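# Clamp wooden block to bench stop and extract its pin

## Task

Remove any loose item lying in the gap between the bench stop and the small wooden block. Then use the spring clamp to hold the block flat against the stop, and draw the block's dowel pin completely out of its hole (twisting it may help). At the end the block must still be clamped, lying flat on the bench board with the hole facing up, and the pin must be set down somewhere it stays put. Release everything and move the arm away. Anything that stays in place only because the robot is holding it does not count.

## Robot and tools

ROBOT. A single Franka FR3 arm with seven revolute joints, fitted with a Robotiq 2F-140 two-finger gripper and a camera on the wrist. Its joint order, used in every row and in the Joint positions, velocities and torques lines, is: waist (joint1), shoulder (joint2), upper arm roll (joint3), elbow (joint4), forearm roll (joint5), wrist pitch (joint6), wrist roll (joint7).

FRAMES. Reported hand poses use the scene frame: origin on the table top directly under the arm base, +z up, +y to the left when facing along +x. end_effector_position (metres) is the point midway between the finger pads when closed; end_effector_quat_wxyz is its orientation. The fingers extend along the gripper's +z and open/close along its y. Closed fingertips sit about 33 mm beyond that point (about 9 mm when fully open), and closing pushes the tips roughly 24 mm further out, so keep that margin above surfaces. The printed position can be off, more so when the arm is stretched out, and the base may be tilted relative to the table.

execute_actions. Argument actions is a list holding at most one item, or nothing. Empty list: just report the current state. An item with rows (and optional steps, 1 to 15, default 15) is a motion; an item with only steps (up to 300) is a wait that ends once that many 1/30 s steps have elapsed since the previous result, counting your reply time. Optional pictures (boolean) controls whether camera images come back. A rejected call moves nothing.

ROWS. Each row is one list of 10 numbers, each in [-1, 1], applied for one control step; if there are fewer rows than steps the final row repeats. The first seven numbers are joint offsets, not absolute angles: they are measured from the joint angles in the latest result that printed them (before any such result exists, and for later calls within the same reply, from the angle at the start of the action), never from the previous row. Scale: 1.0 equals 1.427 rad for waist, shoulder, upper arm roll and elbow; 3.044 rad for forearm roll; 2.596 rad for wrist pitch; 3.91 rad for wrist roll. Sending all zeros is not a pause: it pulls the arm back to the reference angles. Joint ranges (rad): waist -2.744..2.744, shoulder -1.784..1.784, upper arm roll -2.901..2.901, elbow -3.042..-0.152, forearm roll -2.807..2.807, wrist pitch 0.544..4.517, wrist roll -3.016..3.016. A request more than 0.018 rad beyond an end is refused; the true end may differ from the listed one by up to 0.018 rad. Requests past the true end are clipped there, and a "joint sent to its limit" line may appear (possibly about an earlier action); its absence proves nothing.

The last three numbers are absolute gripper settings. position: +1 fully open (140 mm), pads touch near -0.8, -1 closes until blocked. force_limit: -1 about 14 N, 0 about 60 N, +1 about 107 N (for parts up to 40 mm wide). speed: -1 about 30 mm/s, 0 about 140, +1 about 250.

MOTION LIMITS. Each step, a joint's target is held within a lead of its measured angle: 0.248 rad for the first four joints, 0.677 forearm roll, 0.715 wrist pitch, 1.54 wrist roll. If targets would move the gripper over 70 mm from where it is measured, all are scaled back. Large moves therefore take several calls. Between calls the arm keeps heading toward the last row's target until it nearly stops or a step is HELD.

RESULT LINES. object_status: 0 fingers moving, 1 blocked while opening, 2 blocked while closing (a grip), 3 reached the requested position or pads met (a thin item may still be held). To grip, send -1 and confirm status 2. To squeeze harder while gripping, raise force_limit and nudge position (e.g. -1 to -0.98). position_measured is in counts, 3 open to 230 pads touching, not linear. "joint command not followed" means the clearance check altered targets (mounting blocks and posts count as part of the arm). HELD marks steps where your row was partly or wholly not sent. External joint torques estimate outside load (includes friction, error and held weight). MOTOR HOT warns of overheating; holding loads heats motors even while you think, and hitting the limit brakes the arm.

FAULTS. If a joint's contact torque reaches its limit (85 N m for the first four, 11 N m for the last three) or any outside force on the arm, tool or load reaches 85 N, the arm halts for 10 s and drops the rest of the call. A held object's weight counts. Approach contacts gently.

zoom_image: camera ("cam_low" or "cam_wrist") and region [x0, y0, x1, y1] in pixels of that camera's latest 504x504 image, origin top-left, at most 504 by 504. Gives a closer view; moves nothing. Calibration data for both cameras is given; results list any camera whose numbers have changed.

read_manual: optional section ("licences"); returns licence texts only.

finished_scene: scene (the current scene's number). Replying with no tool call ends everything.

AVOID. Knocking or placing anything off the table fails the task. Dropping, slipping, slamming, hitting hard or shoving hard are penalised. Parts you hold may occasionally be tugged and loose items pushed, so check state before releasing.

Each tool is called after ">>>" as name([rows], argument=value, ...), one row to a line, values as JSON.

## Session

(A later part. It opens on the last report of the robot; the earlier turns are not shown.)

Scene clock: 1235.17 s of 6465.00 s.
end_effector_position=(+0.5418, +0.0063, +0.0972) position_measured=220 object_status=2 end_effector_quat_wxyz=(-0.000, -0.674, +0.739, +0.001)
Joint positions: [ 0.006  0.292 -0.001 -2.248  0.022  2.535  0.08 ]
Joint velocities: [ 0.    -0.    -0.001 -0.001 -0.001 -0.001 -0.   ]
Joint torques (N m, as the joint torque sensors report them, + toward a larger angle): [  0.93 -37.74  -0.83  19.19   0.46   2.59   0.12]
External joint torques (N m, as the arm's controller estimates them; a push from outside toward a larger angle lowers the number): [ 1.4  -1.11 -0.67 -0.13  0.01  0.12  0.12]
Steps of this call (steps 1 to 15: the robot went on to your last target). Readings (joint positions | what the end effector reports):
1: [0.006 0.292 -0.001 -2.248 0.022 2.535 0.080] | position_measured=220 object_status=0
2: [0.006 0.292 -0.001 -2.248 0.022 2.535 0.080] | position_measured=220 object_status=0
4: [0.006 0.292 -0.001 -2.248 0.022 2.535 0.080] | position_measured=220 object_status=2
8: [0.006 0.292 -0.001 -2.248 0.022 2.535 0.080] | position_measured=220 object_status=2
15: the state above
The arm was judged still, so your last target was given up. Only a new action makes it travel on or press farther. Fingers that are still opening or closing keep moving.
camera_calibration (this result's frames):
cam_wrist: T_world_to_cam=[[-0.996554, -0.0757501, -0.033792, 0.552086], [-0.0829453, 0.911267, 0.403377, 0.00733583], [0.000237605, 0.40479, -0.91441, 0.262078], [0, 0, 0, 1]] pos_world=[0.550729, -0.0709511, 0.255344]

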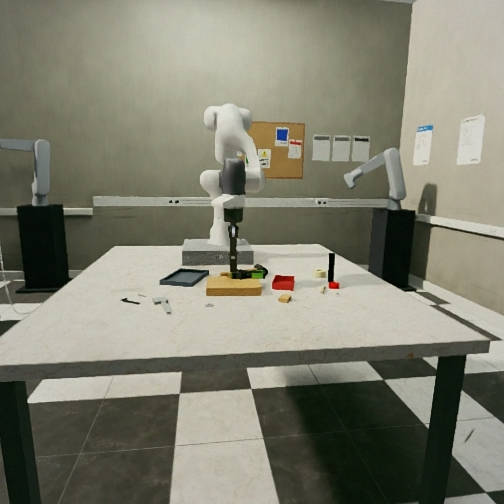

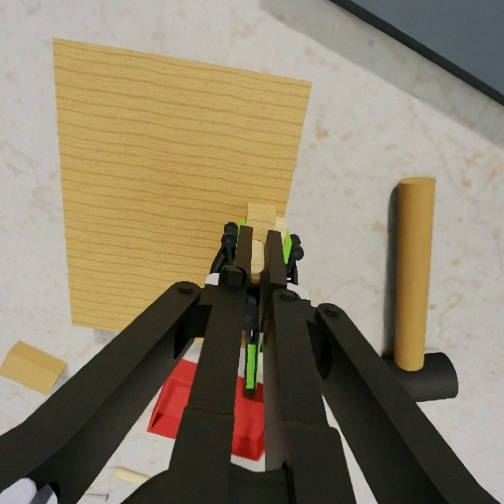

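>>> execute_actions([
  {"rows": [[0,-0.0003,0,0,0,-0.0002,0.007,-1,0,-0.7],[0,-0.0006,0,0,0,-0.0004,0.014,-1,0,-0.7],[0,-0.0009,0,0,0,-0.0006,0.021,-1,0,-0.7],[0,-0.0012,0,0,0,-0.0008,0.028,-1,0,-0.7],[0,-0.0015,0,0,0,-0.0010,0.035,-1,0,-0.7],[0,-0.0018,0,0,0,-0.0012,0.042,-1,0,-0.7],[0,-0.0021,0,0,0,-0.0014,0.049,-1,0,-0.7],[0,-0.0024,0,0,0,-0.0016,0.056,-1,0,-0.7],[0,-0.0027,0,0,0,-0.0018,0.063,-1,0,-0.7],[0,-0.0030,0,0,0,-0.0020,0.070,-1,0,-0.7],[0,-0.0033,0,0,0,-0.0022,0.077,-1,0,-0.7],[0,-0.0036,0,0,0,-0.0024,0.084,-1,0,-0.7],[0,-0.0039,0,0,0,-0.0026,0.091,-1,0,-0.7],[0,-0.0042,0,0,0,-0.0028,0.098,-1,0,-0.7],[0,-0.0045,0,0,0,-0.0030,0.105,-1,0,-0.7]], "steps": 15},
], pictures=false)

>>> execute_actions([
  {"steps": 20},
])

>>> zoom_image(camera="cam_wrist", region=[200, 180, 320, 300])

Scene clock: 1259.80 s of 6465.00 s.
end_effector_position=(+0.5411, +0.0063, +0.0975) position_measured=220 object_status=2 end_effector_quat_wxyz=(-0.001, -0.593, +0.805, +0.001)
Joint positions: [ 0.006  0.291 -0.001 -2.248  0.022  2.532  0.29 ]
Joint velocities: [ 0.    -0.006 -0.001  0.001 -0.002 -0.016  0.642]
Joint torques (N m, as the joint torque sensors report them, + toward a larger angle): [  1.11 -40.71  -0.9   18.84   0.42   2.41   0.68]
External joint torques (N m, as the arm's controller estimates them; a push from outside toward a larger angle lowers the number): [ 1.5  -4.11 -0.81 -0.51 -0.03 -0.07  0.68]
Steps of this call (steps 1 to 90: nothing new was sent; then 21.13 s passed at rest; steps 91 to 105: all 15 steps of this action). Readings (joint positions | what the end effector reports):
91: [0.006 0.292 -0.001 -2.248 0.022 2.535 0.082] | position_measured=220 object_status=2
92: [0.006 0.292 -0.001 -2.248 0.022 2.535 0.086] | position_measured=220 object_status=2
94: [0.006 0.292 -0.001 -2.248 0.022 2.535 0.102] | position_measured=220 object_status=2
98: [0.006 0.292 -0.001 -2.248 0.022 2.534 0.154] | position_measured=220 object_status=2
105: the state above

Scene clock: 1260.47 s of 6465.00 s.
end_effector_position=(+0.5406, +0.0063, +0.0979) position_measured=220 object_status=2 end_effector_quat_wxyz=(-0.002, -0.521, +0.853, +0.002)
Joint positions: [ 0.006  0.29  -0.001 -2.248  0.022  2.529  0.463]
Joint velocities: [ 0.001 -0.002  0.     0.    -0.001  0.     0.071]
Joint torques (N m, as the joint torque sensors report them, + toward a larger angle): [  0.82 -40.2   -0.6   18.97   0.45   2.35   0.49]
External joint torques (N m, as the arm's controller estimates them; a push from outside toward a larger angle lowers the number): [ 1.22 -3.6  -0.5  -0.41  0.01 -0.11  0.49]
Steps of this call (steps 1 to 20: the robot went on to your last target). Readings (joint positions | what the end effector reports):
1: [0.006 0.291 -0.001 -2.248 0.022 2.531 0.311] | position_measured=220 object_status=2
2: [0.006 0.291 -0.001 -2.248 0.022 2.531 0.329] | position_measured=220 object_status=2
4: [0.006 0.291 -0.001 -2.248 0.022 2.530 0.359] | position_measured=220 object_status=2
8: [0.006 0.290 -0.001 -2.248 0.022 2.530 0.404] | position_measured=220 object_status=2
20: the state above
camera_calibration (this result's frames):
cam_wrist: T_world_to_cam=[[-0.952959, 0.30163, -0.029817, 0.524524], [0.264842, 0.876476, 0.402056, -0.180733], [0.147406, 0.375246, -0.915129, 0.183403], [0, 0, 0, 1]] pos_world=[0.52068, -0.0686253, 0.256142]

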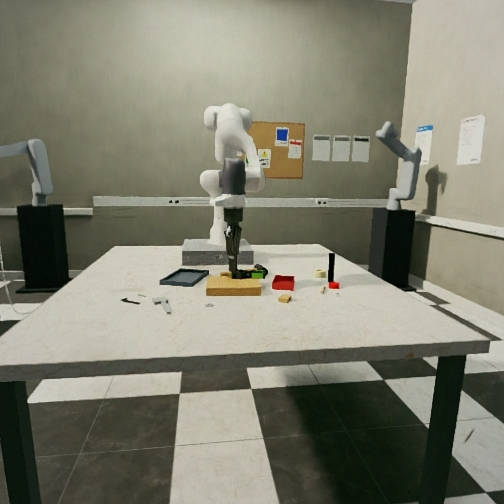

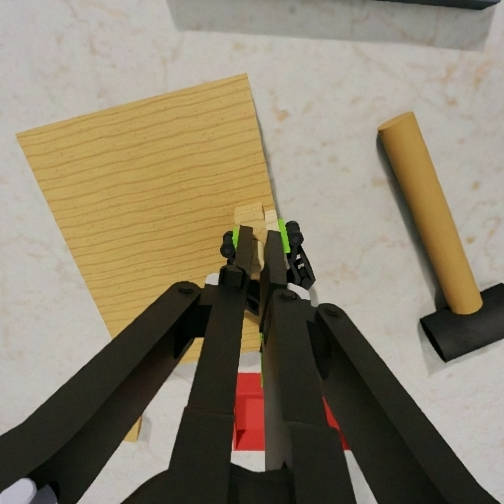

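Region (200, 180, 320, 300) of cam_wrist's 504x504 image, scaled by 4.200, with more detail than that image has.

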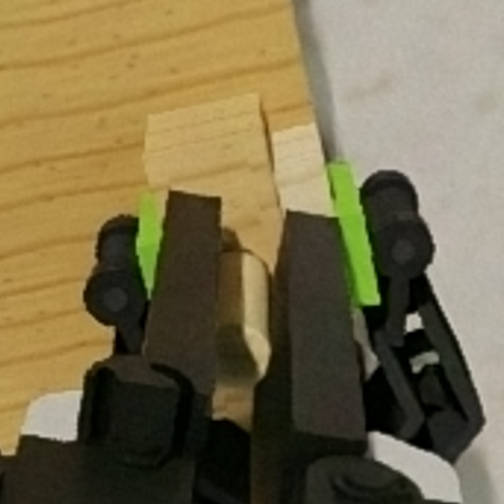

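>>> execute_actions([
  {"rows": [[0,-0.0030,0,0,0,0,0.020,-1,0,-0.7],[0,-0.0032,0,0,0,0,0.040,-1,0,-0.7],[0,-0.0034,0,0,0,0,0.060,-1,0,-0.7],[0,-0.0036,0,0,0,0,0.080,-1,0,-0.7],[0,-0.0038,0,0,0,0,0.100,-1,0,-0.7],[0,-0.0041,0,0,0,0,0.120,-1,0,-0.7],[0,-0.0044,0,0,0,0,0.140,-1,0,-0.7],[0,-0.0047,0,0,0,0,0.160,-1,0,-0.7],[0,-0.0050,0,0,0,0,0.180,-1,0,-0.7],[0,-0.0053,0,0,0,0,0.200,-1,0,-0.7],[0,-0.0056,0,0,0,0,0.220,-1,0,-0.7],[0,-0.0059,0,0,0,0,0.240,-1,0,-0.7],[0,-0.0062,0,0,0,0,0.260,-1,0,-0.7],[0,-0.0065,0,0,0,0,0.280,-1,0,-0.7],[0,-0.0068,0,0,0,0,0.300,-1,0,-0.7]], "steps": 15},
], pictures=false)

>>> execute_actions([
  {"steps": 20},
])

>>> zoom_image(camera="cam_wrist", region=[190, 170, 330, 310])

Scene clock: 1291.77 s of 6465.00 s.
end_effector_position=(+0.5410, +0.0064, +0.0993) position_measured=220 object_status=2 end_effector_quat_wxyz=(-0.001, -0.239, +0.971, +0.001)
Joint positions: [ 0.006  0.287 -0.001 -2.249  0.022  2.529  1.077]
Joint velocities: [-0.001 -0.01   0.    -0.001  0.002 -0.001  1.83 ]
Joint torques (N m, as the joint torque sensors report them, + toward a larger angle): [  0.94 -41.83  -0.83  19.32   0.48   2.67   0.8 ]
External joint torques (N m, as the arm's controller estimates them; a push from outside toward a larger angle lowers the number): [ 1.47 -5.46 -0.61 -0.01  0.02  0.26  0.81]
Steps of this call (steps 1 to 30: the robot went on to your last target; steps 31 to 90: nothing new was sent; then 27.80 s passed at rest; steps 91 to 105: all 15 steps of this action). Readings (joint positions | what the end effector reports):
91: [0.006 0.290 -0.001 -2.248 0.022 2.529 0.488] | position_measured=220 object_status=2
92: [0.006 0.290 -0.001 -2.248 0.022 2.529 0.500] | position_measured=220 object_status=2
94: [0.006 0.290 -0.001 -2.248 0.022 2.529 0.542] | position_measured=220 object_status=2
98: [0.006 0.289 -0.001 -2.248 0.022 2.529 0.690] | position_measured=220 object_status=2
105: the state above

Scene clock: 1292.43 s of 6465.00 s.
end_effector_position=(+0.5415, +0.0064, +0.1004) position_measured=220 object_status=2 end_effector_quat_wxyz=(-0.000, +0.004, +1.000, +0.001)
Joint positions: [ 0.006  0.285 -0.001 -2.249  0.022  2.529  1.568]
Joint velocities: [-0.001 -0.001 -0.    -0.001  0.     0.     0.204]
Joint torques (N m, as the joint torque sensors report them, + toward a larger angle): [  1.11 -40.63  -0.82  19.65   0.48   2.64   0.54]
External joint torques (N m, as the arm's controller estimates them; a push from outside toward a larger angle lowers the number): [ 1.49 -4.34 -0.75  0.37  0.01  0.24  0.54]
Steps of this call (steps 1 to 20: the robot went on to your last target). Readings (joint positions | what the end effector reports):
1: [0.006 0.286 -0.001 -2.249 0.022 2.529 1.134] | position_measured=220 object_status=2
2: [0.006 0.286 -0.001 -2.249 0.022 2.529 1.186] | position_measured=220 object_status=2
4: [0.006 0.286 -0.001 -2.249 0.022 2.529 1.273] | position_measured=220 object_status=2
8: [0.006 0.285 -0.001 -2.249 0.022 2.529 1.400] | position_measured=220 object_status=2
20: the state above
camera_calibration (this result's frames):
cam_wrist: T_world_to_cam=[[-0.15848, 0.986794, -0.0334831, 0.0912808], [0.901891, 0.15848, 0.401841, -0.522431], [0.401841, 0.0334858, -0.915097, 0.0499533], [0, 0, 0, 1]] pos_world=[0.465569, -0.00895329, 0.258703]

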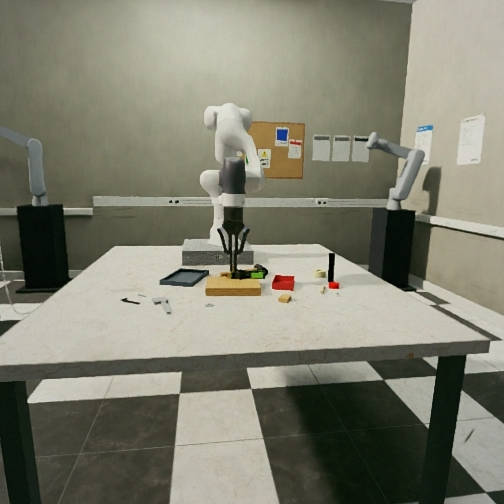

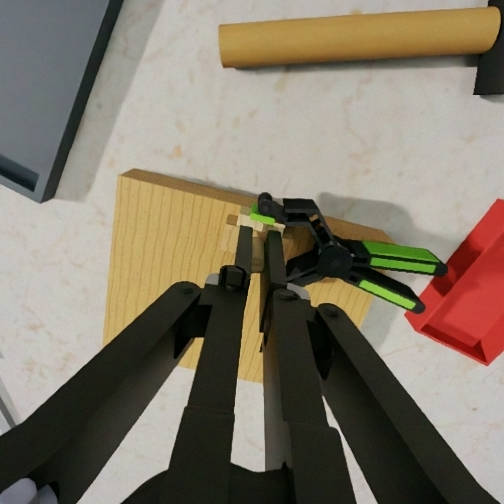

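Region (190, 170, 330, 310) of cam_wrist's 504x504 image, scaled by 3.600, with more detail than that image has.

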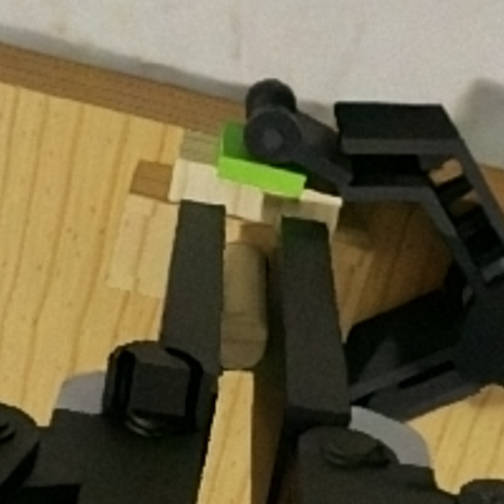

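>>> zoom_image(camera="cam_low", region=[195, 250, 285, 305])

Region (195, 250, 285, 305) of cam_low's 504x504 image, scaled by 5.600, with more detail than that image has.

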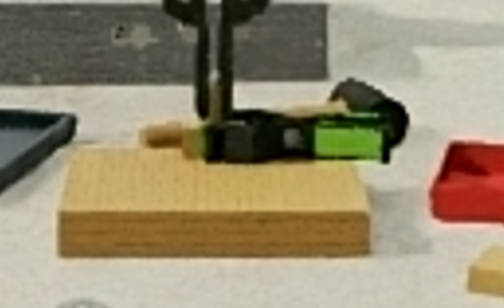

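>>> execute_actions([
  {"rows": [[0,-0.0028,0,0,0,-0.0004,-0.012,-1,0,-0.7],[0,-0.0029,0,0,0,-0.0006,-0.038,-1,0,-0.7],[0,-0.0031,0,0,0,-0.0008,-0.065,-1,0,-0.7],[0,-0.0033,0,0,0,-0.0010,-0.091,-1,0,-0.7],[0,-0.0036,0,0,0,-0.0012,-0.118,-1,0,-0.7],[0,-0.0039,0,0,0,-0.0014,-0.144,-1,0,-0.7],[0,-0.0042,0,0,0,-0.0016,-0.171,-1,0,-0.7],[0,-0.0045,0,0,0,-0.0018,-0.197,-1,0,-0.7],[0,-0.0048,0,0,0,-0.0020,-0.224,-1,0,-0.7],[0,-0.0051,0,0,0,-0.0022,-0.250,-1,0,-0.7],[0,-0.0054,0,0,0,-0.0024,-0.277,-1,0,-0.7],[0,-0.0057,0,0,0,-0.0026,-0.303,-1,0,-0.7],[0,-0.0060,0,0,0,-0.0028,-0.330,-1,0,-0.7],[0,-0.0063,0,0,0,-0.0030,-0.356,-1,0,-0.7],[0,-0.0066,0,0,0,-0.0031,-0.383,-1,0,-0.7]], "steps": 15},
], pictures=false)

>>> execute_actions([
  {"steps": 40},
])

>>> zoom_image(camera="cam_wrist", region=[200, 180, 320, 300])

Scene clock: 1326.10 s of 6465.00 s.
end_effector_position=(+0.5414, +0.0064, +0.1022) position_measured=220 object_status=2 end_effector_quat_wxyz=(-0.000, -0.363, +0.932, +0.001)
Joint positions: [ 0.006  0.281 -0.001 -2.249  0.022  2.524  0.816]
Joint velocities: [ 0.    -0.013 -0.002 -0.     0.001 -0.012 -2.449]
Joint torques (N m, as the joint torque sensors report them, + toward a larger angle): [  0.86 -40.44  -0.95  19.28   0.45   2.47  -0.68]
External joint torques (N m, as the arm's controller estimates them; a push from outside toward a larger angle lowers the number): [ 1.22 -4.23 -0.88 -0.13  0.    0.03 -0.7 ]
Steps of this call (steps 1 to 30: the robot went on to your last target; steps 31 to 90: nothing new was sent; then 30.17 s passed at rest; steps 91 to 105: all 15 steps of this action). Readings (joint positions | what the end effector reports):
91: [0.006 0.285 -0.001 -2.249 0.022 2.529 1.621] | position_measured=220 object_status=2
92: [0.006 0.285 -0.001 -2.249 0.022 2.529 1.603] | position_measured=220 object_status=2
94: [0.006 0.284 -0.001 -2.249 0.022 2.529 1.541] | position_measured=220 object_status=2
98: [0.006 0.283 -0.001 -2.249 0.022 2.527 1.337] | position_measured=220 object_status=2
105: the state above

Scene clock: 1327.43 s of 6465.00 s.
end_effector_position=(+0.5416, +0.0065, +0.1034) position_measured=220 object_status=2 end_effector_quat_wxyz=(+0.000, -0.672, +0.741, +0.001)
Joint positions: [ 0.006  0.278 -0.001 -2.249  0.022  2.523  0.086]
Joint velocities: [-0.002  0.001  0.    -0.     0.    -0.001 -0.029]
Joint torques (N m, as the joint torque sensors report them, + toward a larger angle): [  0.89 -39.69  -0.51  19.     0.42   2.3   -0.21]
External joint torques (N m, as the arm's controller estimates them; a push from outside toward a larger angle lowers the number): [ 1.46 -3.4  -0.25 -0.5  -0.04 -0.18 -0.21]
Steps of this call (steps 1 to 40: the robot went on to your last target). Readings (joint positions | what the end effector reports):
1: [0.006 0.280 -0.001 -2.249 0.022 2.524 0.739] | position_measured=220 object_status=2
2: [0.006 0.280 -0.001 -2.249 0.022 2.524 0.670] | position_measured=220 object_status=2
4: [0.006 0.279 -0.001 -2.249 0.022 2.523 0.553] | position_measured=220 object_status=2
8: [0.006 0.279 -0.001 -2.249 0.022 2.523 0.384] | position_measured=220 object_status=2
40: the state above
camera_calibration (this result's frames):
cam_wrist: T_world_to_cam=[[-0.99691, -0.0704695, -0.0347061, 0.552389], [-0.078487, 0.911596, 0.403525, 0.00223375], [0.00320171, 0.405003, -0.91431, 0.266086], [0, 0, 0, 1]] pos_world=[0.550005, -0.0708751, 0.261555]

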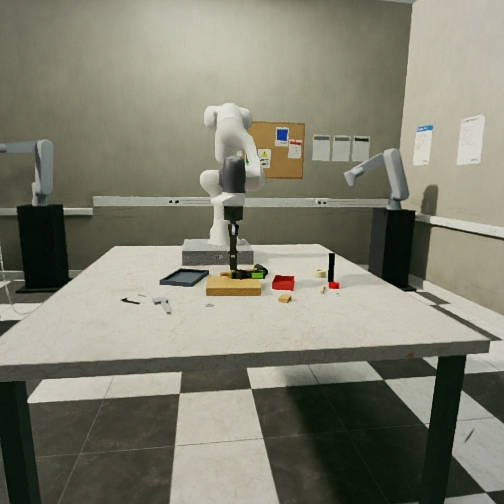

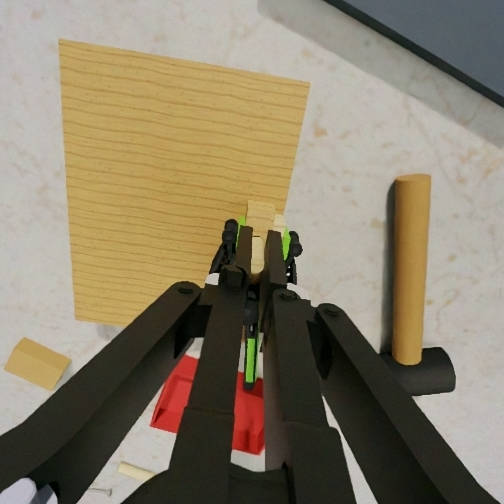

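Region (200, 180, 320, 300) of cam_wrist's 504x504 image, scaled by 4.200, with more detail than that image has.

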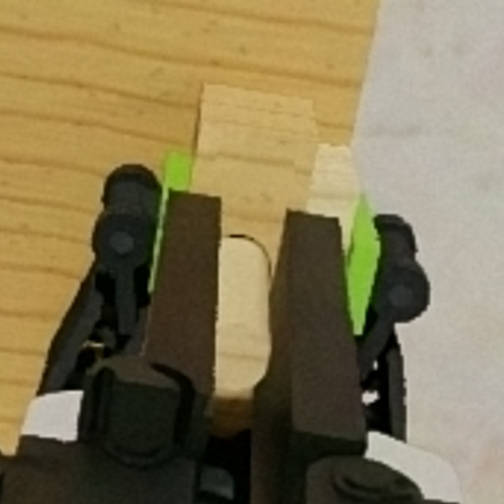

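>>> execute_actions([
  {"rows": [[0,-0.0022,0,0,0,-0.0006,-0.026,-1,0,-0.7],[0,-0.0025,0,0,0,-0.0008,-0.051,-1,0,-0.7],[0,-0.0028,0,0,0,-0.0010,-0.077,-1,0,-0.7],[0,-0.0032,0,0,0,-0.0012,-0.102,-1,0,-0.7],[0,-0.0036,0,0,0,-0.0015,-0.128,-1,0,-0.7],[0,-0.0040,0,0,0,-0.0018,-0.154,-1,0,-0.7],[0,-0.0045,0,0,0,-0.0021,-0.179,-1,0,-0.7],[0,-0.0050,0,0,0,-0.0024,-0.205,-1,0,-0.7],[0,-0.0055,0,0,0,-0.0027,-0.230,-1,0,-0.7],[0,-0.0060,0,0,0,-0.0030,-0.256,-1,0,-0.7],[0,-0.0065,0,0,0,-0.0033,-0.282,-1,0,-0.7],[0,-0.0070,0,0,0,-0.0036,-0.307,-1,0,-0.7],[0,-0.0075,0,0,0,-0.0039,-0.333,-1,0,-0.7],[0,-0.0080,0,0,0,-0.0042,-0.358,-1,0,-0.7],[0,-0.0085,0,0,0,-0.0045,-0.384,-1,0,-0.7]], "steps": 15},
], pictures=false)

>>> execute_actions([
  {"steps": 25},
], pictures=false)

Scene clock: 1343.83 s of 6465.00 s.
end_effector_position=(+0.5417, +0.0065, +0.1064) position_measured=220 object_status=2 end_effector_quat_wxyz=(-0.001, +0.904, -0.428, -0.000)
Joint positions: [ 0.006  0.272 -0.001 -2.249  0.022  2.517 -0.699]
Joint velocities: [ 0.    -0.022 -0.001 -0.003  0.001 -0.022 -2.357]
Joint torques (N m, as the joint torque sensors report them, + toward a larger angle): [  1.07 -40.02  -0.84  19.12   0.48   2.41  -0.62]
External joint torques (N m, as the arm's controller estimates them; a push from outside toward a larger angle lowers the number): [ 1.56 -4.02 -0.65 -0.39  0.   -0.12 -0.63]
Steps of this call (steps 1 to 30: the robot went on to your last target; steps 31 to 90: nothing new was sent; then 12.90 s passed at rest; steps 91 to 105: all 15 steps of this action). Readings (joint positions | what the end effector reports):
91: [0.006 0.278 -0.001 -2.249 0.022 2.523 0.069] | position_measured=220 object_status=2
92: [0.006 0.278 -0.001 -2.249 0.022 2.523 0.053] | position_measured=220 object_status=2
94: [0.006 0.278 -0.001 -2.249 0.022 2.523 -0.004] | position_measured=220 object_status=2
98: [0.006 0.277 -0.001 -2.249 0.022 2.521 -0.199] | position_measured=220 object_status=2
105: the state above

Scene clock: 1344.67 s of 6465.00 s.
end_effector_position=(+0.5418, +0.0066, +0.1079) position_measured=220 object_status=2 end_effector_quat_wxyz=(-0.001, +0.994, -0.109, +0.000)
Joint positions: [ 0.006  0.269 -0.001 -2.249  0.022  2.514 -1.364]
Joint velocities: [ 0.     0.     0.     0.001  0.001 -0.    -0.152]
Joint torques (N m, as the joint torque sensors report them, + toward a larger angle): [  0.99 -39.09  -0.65  19.31   0.48   2.24  -0.17]
External joint torques (N m, as the arm's controller estimates them; a push from outside toward a larger angle lowers the number): [ 1.44 -2.86 -0.5  -0.44 -0.03 -0.29 -0.17]
Steps of this call (steps 1 to 25: the robot went on to your last target). Readings (joint positions | what the end effector reports):
1: [0.006 0.271 -0.001 -2.249 0.022 2.516 -0.773] | position_measured=220 object_status=2
2: [0.006 0.270 -0.001 -2.249 0.022 2.516 -0.839] | position_measured=220 object_status=2
4: [0.006 0.270 -0.001 -2.249 0.022 2.515 -0.951] | position_measured=220 object_status=2
8: [0.006 0.269 -0.001 -2.249 0.022 2.515 -1.114] | position_measured=220 object_status=2
25: the state above

>>> execute_actions([
  {"rows": [[0,-0.0020,0,0,0,-0.0006,0.012,-1,0,-0.7],[0,-0.0023,0,0,0,-0.0008,0.038,-1,0,-0.7],[0,-0.0027,0,0,0,-0.0011,0.064,-1,0,-0.7],[0,-0.0032,0,0,0,-0.0014,0.089,-1,0,-0.7],[0,-0.0038,0,0,0,-0.0018,0.115,-1,0,-0.7],[0,-0.0044,0,0,0,-0.0022,0.141,-1,0,-0.7],[0,-0.0050,0,0,0,-0.0026,0.166,-1,0,-0.7],[0,-0.0057,0,0,0,-0.0030,0.192,-1,0,-0.7],[0,-0.0064,0,0,0,-0.0034,0.218,-1,0,-0.7],[0,-0.0071,0,0,0,-0.0038,0.243,-1,0,-0.7],[0,-0.0078,0,0,0,-0.0042,0.269,-1,0,-0.7],[0,-0.0085,0,0,0,-0.0046,0.295,-1,0,-0.7],[0,-0.0092,0,0,0,-0.0050,0.320,-1,0,-0.7],[0,-0.0099,0,0,0,-0.0053,0.346,-1,0,-0.7],[0,-0.0105,0,0,0,-0.0056,0.372,-1,0,-0.7]], "steps": 15},
], pictures=false)

>>> execute_actions([
  {"steps": 25},
])

>>> zoom_image(camera="cam_wrist", region=[200, 180, 320, 300])

Scene clock: 1360.50 s of 6465.00 s.
end_effector_position=(+0.5420, +0.0067, +0.1127) position_measured=220 object_status=2 end_effector_quat_wxyz=(-0.001, +0.889, -0.458, +0.001)
Joint positions: [ 0.006  0.258 -0.001 -2.249  0.022  2.506 -0.63 ]
Joint velocities: [-0.001 -0.032  0.001  0.001 -0.002 -0.021  2.369]
Joint torques (N m, as the joint torque sensors report them, + toward a larger angle): [  0.68 -39.14  -0.9   19.53   0.48   2.48   1.03]
External joint torques (N m, as the arm's controller estimates them; a push from outside toward a larger angle lowers the number): [ 1.05 -3.26 -0.82 -0.32  0.    0.01  1.05]
Steps of this call (steps 1 to 30: the robot went on to your last target; steps 31 to 90: nothing new was sent; then 12.33 s passed at rest; steps 91 to 105: all 15 steps of this action). Readings (joint positions | what the end effector reports):
91: [0.006 0.268 -0.001 -2.249 0.022 2.514 -1.403] | position_measured=220 object_status=2
92: [0.006 0.268 -0.001 -2.249 0.022 2.514 -1.386] | position_measured=220 object_status=2
94: [0.006 0.268 -0.001 -2.249 0.022 2.514 -1.328] | position_measured=220 object_status=2
98: [0.006 0.266 -0.001 -2.249 0.022 2.512 -1.132] | position_measured=220 object_status=2
105: the state above

Scene clock: 1361.33 s of 6465.00 s.
end_effector_position=(+0.5416, +0.0067, +0.1137) position_measured=220 object_status=2 end_effector_quat_wxyz=(-0.001, +0.689, -0.725, -0.000)
Joint positions: [ 0.006  0.256 -0.001 -2.249  0.022  2.502  0.039]
Joint velocities: [-0.     0.     0.001 -0.001  0.001 -0.001  0.153]
Joint torques (N m, as the joint torque sensors report them, + toward a larger angle): [  0.96 -38.31  -1.02  19.59   0.46   2.34   0.43]
External joint torques (N m, as the arm's controller estimates them; a push from outside toward a larger angle lowers the number): [ 1.37 -2.42 -0.89 -0.19 -0.01 -0.14  0.43]
Steps of this call (steps 1 to 25: the robot went on to your last target). Readings (joint positions | what the end effector reports):
1: [0.006 0.257 -0.001 -2.249 0.022 2.505 -0.556] | position_measured=220 object_status=2
2: [0.006 0.257 -0.001 -2.249 0.022 2.505 -0.489] | position_measured=220 object_status=2
4: [0.006 0.256 -0.001 -2.249 0.022 2.504 -0.376] | position_measured=220 object_status=2
8: [0.006 0.256 -0.001 -2.249 0.022 2.503 -0.212] | position_measured=220 object_status=2
25: the state above
camera_calibration (this result's frames):
cam_wrist: T_world_to_cam=[[-0.992408, -0.117472, -0.0364096, 0.550857], [-0.122138, 0.906701, 0.403702, 0.021481], [-0.0144112, 0.405084, -0.914166, 0.284939], [0, 0, 0, 1]] pos_world=[0.553405, -0.0701908, 0.271866]

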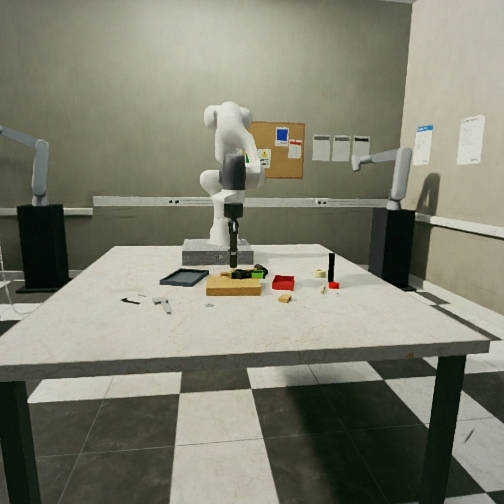

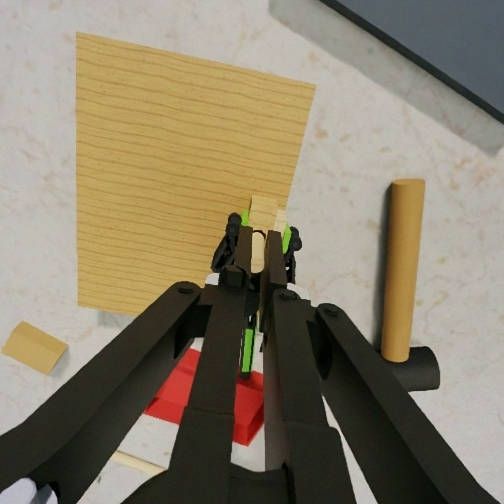

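Region (200, 180, 320, 300) of cam_wrist's 504x504 image, scaled by 4.200, with more detail than that image has.

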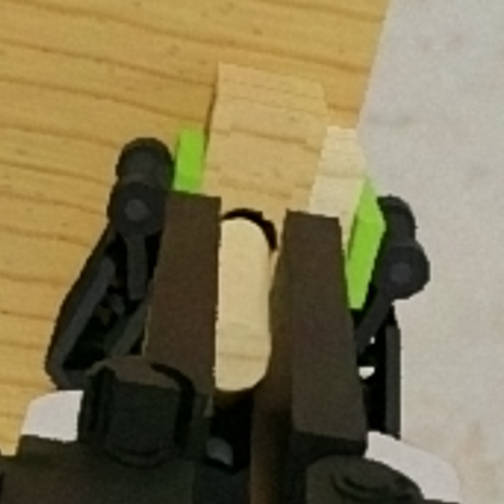

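>>> execute_actions([
  {"rows": [[0,-0.0020,0,0.0004,0,-0.0020,0.012,-1,0,-0.7],[0,-0.0045,0,0.0008,0,-0.0045,0.012,-1,0,-0.7],[0,-0.0075,0,0.0013,0,-0.0072,0.012,-1,0,-0.7],[0,-0.0110,0,0.0019,0,-0.0100,0.012,-1,0,-0.7],[0,-0.0150,0,0.0026,0,-0.0130,0.012,-1,0,-0.7],[0,-0.0190,0,0.0033,0,-0.0158,0.012,-1,0,-0.7],[0,-0.0230,0,0.0040,0,-0.0184,0.012,-1,0,-0.7],[0,-0.0270,0,0.0047,0,-0.0208,0.012,-1,0,-0.7],[0,-0.0310,0,0.0054,0,-0.0230,0.012,-1,0,-0.7],[0,-0.0345,0,0.0061,0,-0.0248,0.012,-1,0,-0.7],[0,-0.0375,0,0.0067,0,-0.0262,0.012,-1,0,-0.7],[0,-0.0400,0,0.0072,0,-0.0272,0.012,-1,0,-0.7],[0,-0.0420,0,0.0076,0,-0.0278,0.012,-1,0,-0.7],[0,-0.0430,0,0.0078,0,-0.0280,0.012,-1,0,-0.7],[0,-0.0435,0,0.0080,0,-0.0280,0.012,-1,0,-0.7]], "steps": 15},
])

>>> zoom_image(camera="cam_wrist", region=[200, 170, 320, 290])

Scene clock: 1434.53 s of 6465.00 s.
end_effector_position=(+0.5447, +0.0075, +0.1432) position_measured=220 object_status=2 end_effector_quat_wxyz=(+0.005, -0.673, +0.740, -0.003)
Joint positions: [ 0.006  0.199 -0.001 -2.239  0.022  2.445  0.085]
Joint velocities: [-0.002 -0.077  0.003  0.021  0.001 -0.074  0.001]
Joint torques (N m, as the joint torque sensors report them, + toward a larger angle): [  1.17 -36.77  -1.01  20.38   0.52   2.11   0.21]
External joint torques (N m, as the arm's controller estimates them; a push from outside toward a larger angle lowers the number): [ 1.5  -3.52 -0.89  0.63  0.01 -0.26  0.21]
Steps of this call (steps 1 to 30: the robot went on to your last target; steps 31 to 90: nothing new was sent; then 69.70 s passed at rest; steps 91 to 105: all 15 steps of this action). Readings (joint positions | what the end effector reports):
91: [0.006 0.256 -0.001 -2.249 0.022 2.502 0.085] | position_measured=220 object_status=2
92: [0.006 0.255 -0.001 -2.249 0.022 2.500 0.085] | position_measured=220 object_status=2
94: [0.006 0.251 -0.001 -2.249 0.022 2.494 0.085] | position_measured=220 object_status=2
98: [0.006 0.233 -0.001 -2.246 0.022 2.475 0.085] | position_measured=220 object_status=2
105: the state above
camera_calibration (this result's frames):
cam_wrist: T_world_to_cam=[[-0.996318, -0.0725149, -0.0457364, 0.558225], [-0.0848379, 0.910808, 0.404018, -0.0111161], [0.0123597, 0.406411, -0.913607, 0.29693], [0, 0, 0, 1]] pos_world=[0.551556, -0.0700712, 0.301299]

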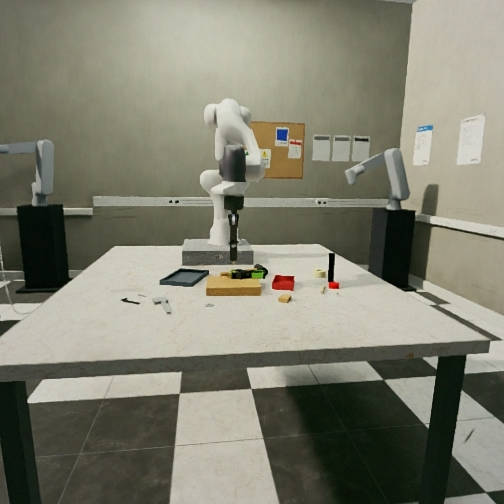

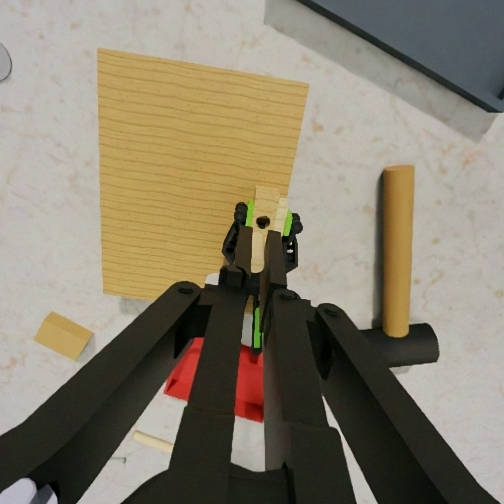

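Region (200, 170, 320, 290) of cam_wrist's 504x504 image, scaled by 4.200, with more detail than that image has.

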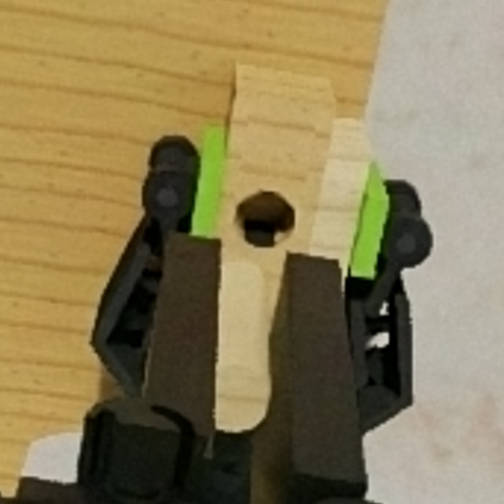

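>>> execute_actions([
  {"rows": [[-0.0036,-0.0025,0,-0.0018,0,-0.0020,0,-1,0,-0.7],[-0.0138,-0.0039,0,-0.0068,0,0.0030,0,-1,0,-0.7],[-0.0296,-0.0060,0,-0.0146,0,0.0090,0,-1,0,-0.7],[-0.0498,-0.0088,0,-0.0246,0,0.0155,0,-1,0,-0.7],[-0.0737,-0.0120,0,-0.0363,0,0.0220,0,-1,0,-0.7],[-0.1000,-0.0156,0,-0.0493,0,0.0280,0,-1,0,-0.7],[-0.1279,-0.0194,0,-0.0631,0,0.0335,0,-1,0,-0.7],[-0.1563,-0.0233,0,-0.0770,0,0.0385,0,-1,0,-0.7],[-0.1842,-0.0271,0,-0.0908,0,0.0425,0,-1,0,-0.7],[-0.2105,-0.0307,0,-0.1038,0,0.0455,0,-1,0,-0.7],[-0.2344,-0.0339,0,-0.1155,0,0.0477,0,-1,0,-0.7],[-0.2546,-0.0367,0,-0.1255,0,0.0490,0,-1,0,-0.7],[-0.2704,-0.0388,0,-0.1333,0,0.0497,0,-1,0,-0.7],[-0.2806,-0.0402,0,-0.1383,0,0.0500,0,-1,0,-0.7],[-0.2842,-0.0407,0,-0.1401,0,0.0500,0,-1,0,-0.7]], "steps": 15},
], pictures=false)

>>> execute_actions([
  {"steps": 20},
])

Scene clock: 1463.23 s of 6465.00 s.
end_effector_position=(+0.4556, -0.1754, +0.1110) position_measured=220 object_status=2 end_effector_quat_wxyz=(-0.003, -0.521, +0.854, +0.005)
Joint positions: [-0.367  0.151 -0.008 -2.417  0.022  2.549  0.085]
Joint velocities: [-0.608 -0.059 -0.078 -0.286  0.001  0.131 -0.   ]
Joint torques (N m, as the joint torque sensors report them, + toward a larger angle): [ 10.45 -34.93   7.34  19.33   0.4    3.44   0.12]
External joint torques (N m, as the arm's controller estimates them; a push from outside toward a larger angle lowers the number): [ 0.81 -1.94 -1.89 -1.96  0.34  0.63  0.13]
Steps of this call (steps 1 to 30: the robot went on to your last target; steps 31 to 90: nothing new was sent; then 25.20 s passed at rest; steps 91 to 105: all 15 steps of this action). Readings (joint positions | what the end effector reports):
91: [0.005 0.195 -0.001 -2.238 0.022 2.433 0.085] | position_measured=220 object_status=2
92: [0.002 0.195 0.000 -2.240 0.022 2.436 0.085] | position_measured=220 object_status=2
94: [-0.017 0.193 0.005 -2.252 0.022 2.448 0.085] | position_measured=220 object_status=2
98: [-0.126 0.178 0.008 -2.306 0.022 2.490 0.085] | position_measured=220 object_status=2
105: the state above

Scene clock: 1463.90 s of 6465.00 s.
end_effector_position=(+0.4484, -0.1873, +0.1093) position_measured=220 object_status=2 end_effector_quat_wxyz=(+0.001, -0.508, +0.861, +0.001)
Joint positions: [-0.4    0.144 -0.003 -2.437  0.022  2.572  0.085]
Joint velocities: [ 0.    -0.002  0.002 -0.001  0.001  0.003  0.001]
Joint torques (N m, as the joint torque sensors report them, + toward a larger angle): [  1.26 -33.96   0.04  17.54   0.4    3.01   0.14]
External joint torques (N m, as the arm's controller estimates them; a push from outside toward a larger angle lowers the number): [ 1.44 -2.69  0.07 -1.29 -0.02  0.53  0.14]
Steps of this call (steps 1 to 20: the robot went on to your last target). Readings (joint positions | what the end effector reports):
1: [-0.383 0.149 -0.010 -2.425 0.022 2.552 0.085] | position_measured=220 object_status=2
2: [-0.393 0.148 -0.011 -2.430 0.022 2.556 0.085] | position_measured=220 object_status=2
4: [-0.400 0.147 -0.010 -2.435 0.022 2.561 0.085] | position_measured=220 object_status=2
8: [-0.400 0.144 -0.004 -2.437 0.022 2.567 0.085] | position_measured=220 object_status=2
20: the state above
camera_calibration (this result's frames):
cam_wrist: T_world_to_cam=[[-0.943367, 0.329982, -0.0342072, 0.496948], [0.288794, 0.867583, 0.404843, -0.00397033], [0.163269, 0.372036, -0.913746, 0.272263], [0, 0, 0, 1]] pos_world=[0.425499, -0.261831, 0.267386]

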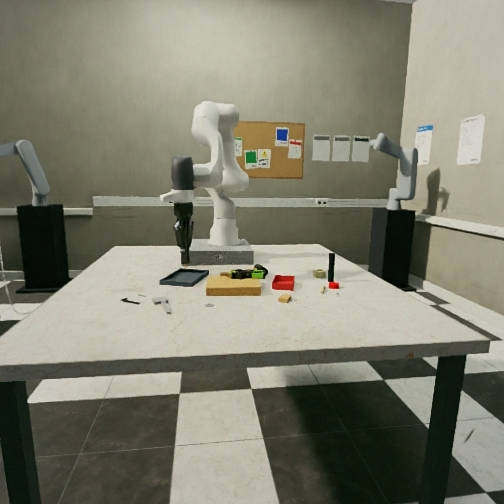

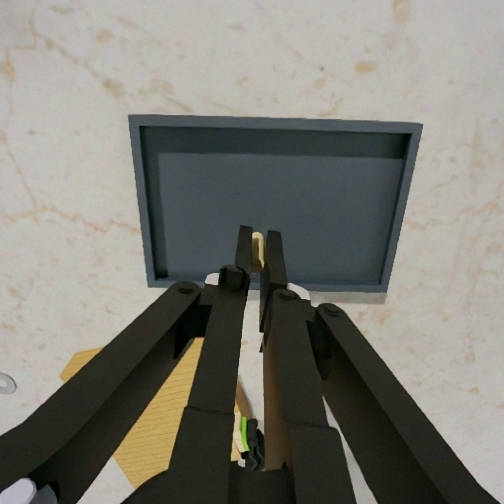

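>>> execute_actions([
  {"rows": [[0,0.0010,0,0,0,0.0030,0,-1,0,-0.7],[0,0.0038,0,0,0,0.0070,0,-1,0,-0.7],[0,0.0080,0,0,0,0.0115,0,-1,0,-0.7],[0,0.0136,0,0,0,0.0165,0,-1,0,-0.7],[0,0.0201,0,0,0,0.0215,0,-1,0,-0.7],[0,0.0272,0,0,0,0.0260,0,-1,0,-0.7],[0,0.0348,0,0,0,0.0300,0,-1,0,-0.7],[0,0.0426,0,0,0,0.0335,0,-1,0,-0.7],[0,0.0502,0,0.0004,0,0.0365,0,-1,0,-0.7],[0,0.0573,0,0.0008,0,0.0390,0,-1,0,-0.7],[0,0.0638,0,0.0012,0,0.0407,0,-1,0,-0.7],[0,0.0694,0,0.0015,0,0.0418,0,-1,0,-0.7],[0,0.0736,0,0.0018,0,0.0423,0,-1,0,-0.7],[0,0.0764,0,0.0020,0,0.0425,0,-1,0,-0.7],[0,0.0774,0,0.0020,0,0.0425,0,-1,0,-0.7]], "steps": 15},
], pictures=false)

>>> execute_actions([
  {"steps": 20},
], pictures=false)

Scene clock: 1483.27 s of 6465.00 s.
end_effector_position=(+0.4458, -0.1872, +0.0688) position_measured=220 object_status=2 end_effector_quat_wxyz=(-0.003, -0.508, +0.861, +0.004)
Joint positions: [-0.4    0.243 -0.002 -2.436  0.022  2.662  0.085]
Joint velocities: [ 0.002  0.165 -0.001  0.001 -0.001  0.1    0.002]
Joint torques (N m, as the joint torque sensors report them, + toward a larger angle): [  0.94 -35.5   -0.91  18.45   0.36   3.37   0.14]
External joint torques (N m, as the arm's controller estimates them; a push from outside toward a larger angle lowers the number): [ 1.22  0.56 -0.86 -0.27  0.01  0.63  0.14]
Steps of this call (steps 1 to 15: the robot went on to your last target; steps 16 to 90: nothing new was sent; then 15.87 s passed at rest; steps 91 to 105: all 15 steps of this action). Readings (joint positions | what the end effector reports):
91: [-0.400 0.144 -0.002 -2.437 0.022 2.574 0.085] | position_measured=220 object_status=2
92: [-0.400 0.144 -0.002 -2.437 0.022 2.576 0.085] | position_measured=220 object_status=2
94: [-0.400 0.149 -0.002 -2.437 0.022 2.585 0.085] | position_measured=220 object_status=2
98: [-0.400 0.178 -0.002 -2.437 0.022 2.617 0.085] | position_measured=220 object_status=2
105: the state above

Scene clock: 1483.93 s of 6465.00 s.
end_effector_position=(+0.4486, -0.1886, +0.0662) position_measured=220 object_status=2 end_effector_quat_wxyz=(+0.000, -0.508, +0.861, +0.000)
Joint positions: [-0.4    0.252 -0.002 -2.436  0.022  2.68   0.085]
Joint velocities: [ 0.     0.001  0.     0.001 -0.001  0.002 -0.001]
Joint torques (N m, as the joint torque sensors report them, + toward a larger angle): [  1.21 -32.94  -0.87  17.78   0.33   3.02   0.13]
External joint torques (N m, as the arm's controller estimates them; a push from outside toward a larger angle lowers the number): [ 1.54  0.13 -0.77  0.58 -0.03  0.53  0.13]
Steps of this call (steps 1 to 20: the robot went on to your last target). Readings (joint positions | what the end effector reports):
1: [-0.400 0.248 -0.002 -2.436 0.022 2.665 0.085] | position_measured=220 object_status=2
2: [-0.400 0.250 -0.002 -2.436 0.022 2.667 0.085] | position_measured=220 object_status=2
4: [-0.400 0.252 -0.002 -2.436 0.022 2.671 0.085] | position_measured=220 object_status=2
8: [-0.400 0.252 -0.002 -2.436 0.022 2.676 0.085] | position_measured=220 object_status=2
20: the state above

>>> execute_actions([
  {"rows": [[0,0.0020,0,0.0008,0,0.0016,0,-1,0,-0.7],[0,0.0027,0,0.0009,0,0.0021,0,-1,0,-0.7],[0,0.0035,0,0.0010,0,0.0026,0,-1,0,-0.7],[0,0.0042,0,0.0011,0,0.0031,0,-1,0,-0.7],[0,0.0049,0,0.0012,0,0.0035,0,-1,0,-0.7],[0,0.0057,0,0.0013,0,0.0039,0,-1,0,-0.7],[0,0.0064,0,0.0014,0,0.0043,0,-1,0,-0.7],[0,0.0071,0,0.0015,0,0.0047,0,-1,0,-0.7],[0,0.0079,0,0.0016,0,0.0051,0,-1,0,-0.7],[0,0.0086,0,0.0017,0,0.0055,0,-1,0,-0.7],[0,0.0093,0,0.0018,0,0.0058,0,-1,0,-0.7],[0,0.0101,0,0.0019,0,0.0061,0,-1,0,-0.7],[0,0.0108,0,0.0020,0,0.0063,0,-1,0,-0.7],[0,0.0115,0,0.0020,0,0.0065,0,-1,0,-0.7],[0,0.0123,0,0.0020,0,0.0067,0,-1,0,-0.7]], "steps": 15},
], pictures=false)

>>> execute_actions([
  {"steps": 12},
], pictures=false)

Scene clock: 1498.13 s of 6465.00 s.
end_effector_position=(+0.4487, -0.1888, +0.0614) position_measured=220 object_status=2 end_effector_quat_wxyz=(+0.000, -0.508, +0.861, +0.000)
Joint positions: [-0.4    0.265 -0.002 -2.434  0.022  2.692  0.085]
Joint velocities: [ 0.     0.031  0.001  0.002  0.001  0.021 -0.   ]
Joint torques (N m, as the joint torque sensors report them, + toward a larger angle): [  1.35 -32.81  -0.67  17.05   0.3    3.12   0.14]
External joint torques (N m, as the arm's controller estimates them; a push from outside toward a larger angle lowers the number): [ 1.57  0.53 -0.69  0.14 -0.04  0.65  0.14]
Steps of this call (steps 1 to 15: the robot went on to your last target; steps 16 to 90: nothing new was sent; then 10.70 s passed at rest; steps 91 to 105: all 15 steps of this action). Readings (joint positions | what the end effector reports):
91: [-0.400 0.252 -0.002 -2.436 0.022 2.681 0.085] | position_measured=220 object_status=2
92: [-0.400 0.253 -0.002 -2.436 0.022 2.681 0.085] | position_measured=220 object_status=2
94: [-0.400 0.254 -0.002 -2.436 0.022 2.682 0.085] | position_measured=220 object_status=2
98: [-0.400 0.258 -0.002 -2.435 0.022 2.686 0.085] | position_measured=220 object_status=2
105: the state above

Scene clock: 1498.53 s of 6465.00 s.
end_effector_position=(+0.4491, -0.1890, +0.0607) position_measured=220 object_status=2 end_effector_quat_wxyz=(+0.000, -0.508, +0.861, -0.000)
Joint positions: [-0.4    0.267 -0.002 -2.434  0.022  2.694  0.085]
Joint velocities: [ 0.     0.001  0.001  0.001  0.001  0.001 -0.   ]
Joint torques (N m, as the joint torque sensors report them, + toward a larger angle): [  1.06 -32.78  -0.74  17.14   0.37   3.02   0.14]
External joint torques (N m, as the arm's controller estimates them; a push from outside toward a larger angle lowers the number): [ 1.36  0.56 -0.7   0.12  0.02  0.52  0.14]
Steps of this call (steps 1 to 12: the robot went on to your last target). Readings (joint positions | what the end effector reports):
1: [-0.400 0.266 -0.002 -2.434 0.022 2.692 0.085] | position_measured=220 object_status=2
2: [-0.400 0.267 -0.002 -2.434 0.022 2.693 0.085] | position_measured=220 object_status=2
4: [-0.400 0.267 -0.002 -2.434 0.022 2.693 0.085] | position_measured=220 object_status=2
8: [-0.400 0.267 -0.002 -2.434 0.022 2.694 0.085] | position_measured=220 object_status=2
12: the state above

>>> execute_actions([
  {"rows": [[0,0.0020,0,0,0,0.0010,0,-1,0,-0.7],[0,0.0025,0,0,0,0.0013,0,-1,0,-0.7],[0,0.0030,0,0,0,0.0016,0,-1,0,-0.7],[0,0.0035,0,0,0,0.0019,0,-1,0,-0.7],[0,0.0040,0,0,0,0.0022,0,-1,0,-0.7],[0,0.0045,0,0,0,0.0025,0,-1,0,-0.7],[0,0.0050,0,0,0,0.0027,0,-1,0,-0.7],[0,0.0055,0,0,0,0.0029,0,-1,0,-0.7],[0,0.0060,0,0,0,0.0031,0,-1,0,-0.7],[0,0.0065,0,0,0,0.0033,0,-1,0,-0.7],[0,0.0070,0,0,0,0.0035,0,-1,0,-0.7]], "steps": 15},
], pictures=false)

Scene clock: 1513.87 s of 6465.00 s.
end_effector_position=(+0.4511, -0.1899, +0.0607) position_measured=220 object_status=2 end_effector_quat_wxyz=(+0.002, -0.508, +0.861, -0.003)
Joint positions: [-0.4    0.269 -0.002 -2.433  0.022  2.701  0.085]
Joint velocities: [-0.001  0.003  0.002  0.001 -0.     0.008 -0.   ]
Joint torques (N m, as the joint torque sensors report them, + toward a larger angle): [  1.17 -29.5   -0.73  16.07   0.32   2.84   0.09]
External joint torques (N m, as the arm's controller estimates them; a push from outside toward a larger angle lowers the number): [ 1.37  3.86 -0.79 -0.88 -0.02  0.33  0.09]
Steps of this call (steps 1 to 15: the robot went on to your last target; steps 16 to 90: nothing new was sent; then 11.83 s passed at rest; steps 91 to 105: all 15 steps of this action). Readings (joint positions | what the end effector reports):
91: [-0.400 0.267 -0.002 -2.434 0.022 2.695 0.085] | position_measured=220 object_status=2
92: [-0.400 0.267 -0.002 -2.434 0.022 2.695 0.085] | position_measured=220 object_status=2
94: [-0.400 0.267 -0.002 -2.434 0.022 2.695 0.085] | position_measured=220 object_status=2
98: [-0.400 0.268 -0.002 -2.434 0.022 2.698 0.085] | position_measured=220 object_status=2
105: the state above

>>> execute_actions([
  {"rows": [[0,0.0040,0,0,0,0,0,-1,0,-0.8],[0,0.0030,0,0,0,0,0,-1,0,-0.8],[0,0.0020,0,0,0,0,0,-1,0,-0.8],[0,0.0012,0,0,0,0,0,-1,0,-0.8],[0,0.0008,0,0,0,0,0,-1,0,-0.8],[0,0.0008,0,0,0,0,0,-0.35,0,-0.8]], "steps": 15},
], pictures=false)

>>> execute_actions([
  {"steps": 15},
])

Scene clock: 1527.70 s of 6465.00 s.
end_effector_position=(+0.4515, -0.1901, +0.0607) position_measured=196 object_status=0 end_effector_quat_wxyz=(+0.002, -0.508, +0.861, -0.003)
Joint positions: [-0.4    0.27  -0.002 -2.433  0.022  2.702  0.085]
Joint velocities: [-0.001 -0.    -0.     0.     0.    -0.001 -0.001]
Joint torques (N m, as the joint torque sensors report them, + toward a larger angle): [  0.99 -34.18  -0.94  16.97   0.32   2.48   0.11]
External joint torques (N m, as the arm's controller estimates them; a push from outside toward a larger angle lowers the number): [ 1.34 -0.77 -0.85 -0.01 -0.03 -0.03  0.11]
Steps of this call (steps 1 to 15: the robot went on to your last target; steps 16 to 90: nothing new was sent; then 10.33 s passed at rest; steps 91 to 105: all 15 steps of this action). Readings (joint positions | what the end effector reports):
91: [-0.400 0.270 -0.002 -2.433 0.022 2.703 0.085] | position_measured=220 object_status=2
92: [-0.400 0.270 -0.002 -2.433 0.022 2.703 0.085] | position_measured=220 object_status=2
94: [-0.400 0.270 -0.002 -2.433 0.022 2.703 0.085] | position_measured=220 object_status=2
98: [-0.400 0.270 -0.002 -2.433 0.022 2.702 0.085] | position_measured=215 object_status=0
105: the state above

Scene clock: 1528.20 s of 6465.00 s.
end_effector_position=(+0.4515, -0.1901, +0.0607) position_measured=173 object_status=3 end_effector_quat_wxyz=(+0.002, -0.508, +0.861, -0.003)
Joint positions: [-0.4    0.27  -0.002 -2.433  0.022  2.702  0.085]
Joint velocities: [ 0.    -0.001  0.001  0.002 -0.     0.    -0.001]
Joint torques (N m, as the joint torque sensors report them, + toward a larger angle): [  1.09 -34.1   -0.76  16.6    0.33   2.5    0.11]
External joint torques (N m, as the arm's controller estimates them; a push from outside toward a larger angle lowers the number): [ 1.38 -0.61 -0.73 -0.47 -0.02 -0.03  0.11]
Steps of this call (steps 1 to 15: the robot went on to your last target). Readings (joint positions | what the end effector reports):
1: [-0.400 0.270 -0.002 -2.433 0.022 2.702 0.085] | position_measured=193 object_status=0
2: [-0.400 0.270 -0.002 -2.433 0.022 2.702 0.085] | position_measured=190 object_status=0
4: [-0.400 0.270 -0.002 -2.433 0.022 2.702 0.085] | position_measured=184 object_status=0
8: [-0.400 0.270 -0.002 -2.433 0.022 2.702 0.085] | position_measured=174 object_status=0
15: the state above
The arm was judged still, so your last target was given up. Only a new action makes it travel on or press farther. Fingers that are still opening or closing keep moving.
camera_calibration (this result's frames):
cam_wrist: T_world_to_cam=[[-0.942721, 0.330823, -0.0428093, 0.499497], [0.286956, 0.869686, 0.401626, 0.0186859], [0.170098, 0.366337, -0.914803, 0.224285], [0, 0, 0, 1]] pos_world=[0.427374, -0.26366, 0.219055]

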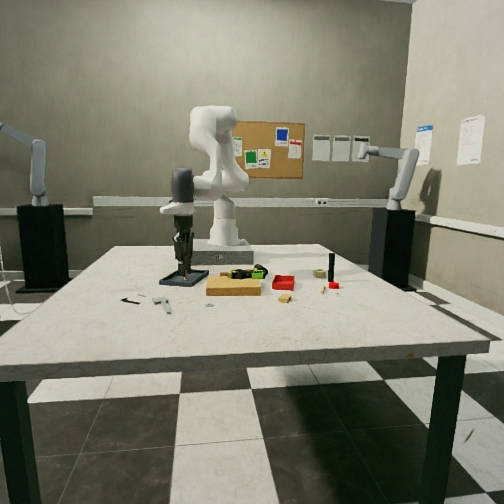

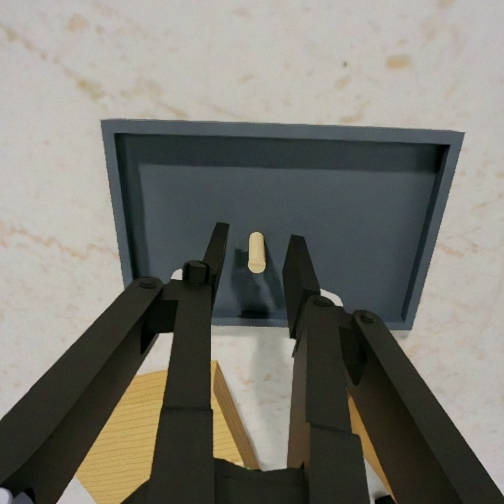

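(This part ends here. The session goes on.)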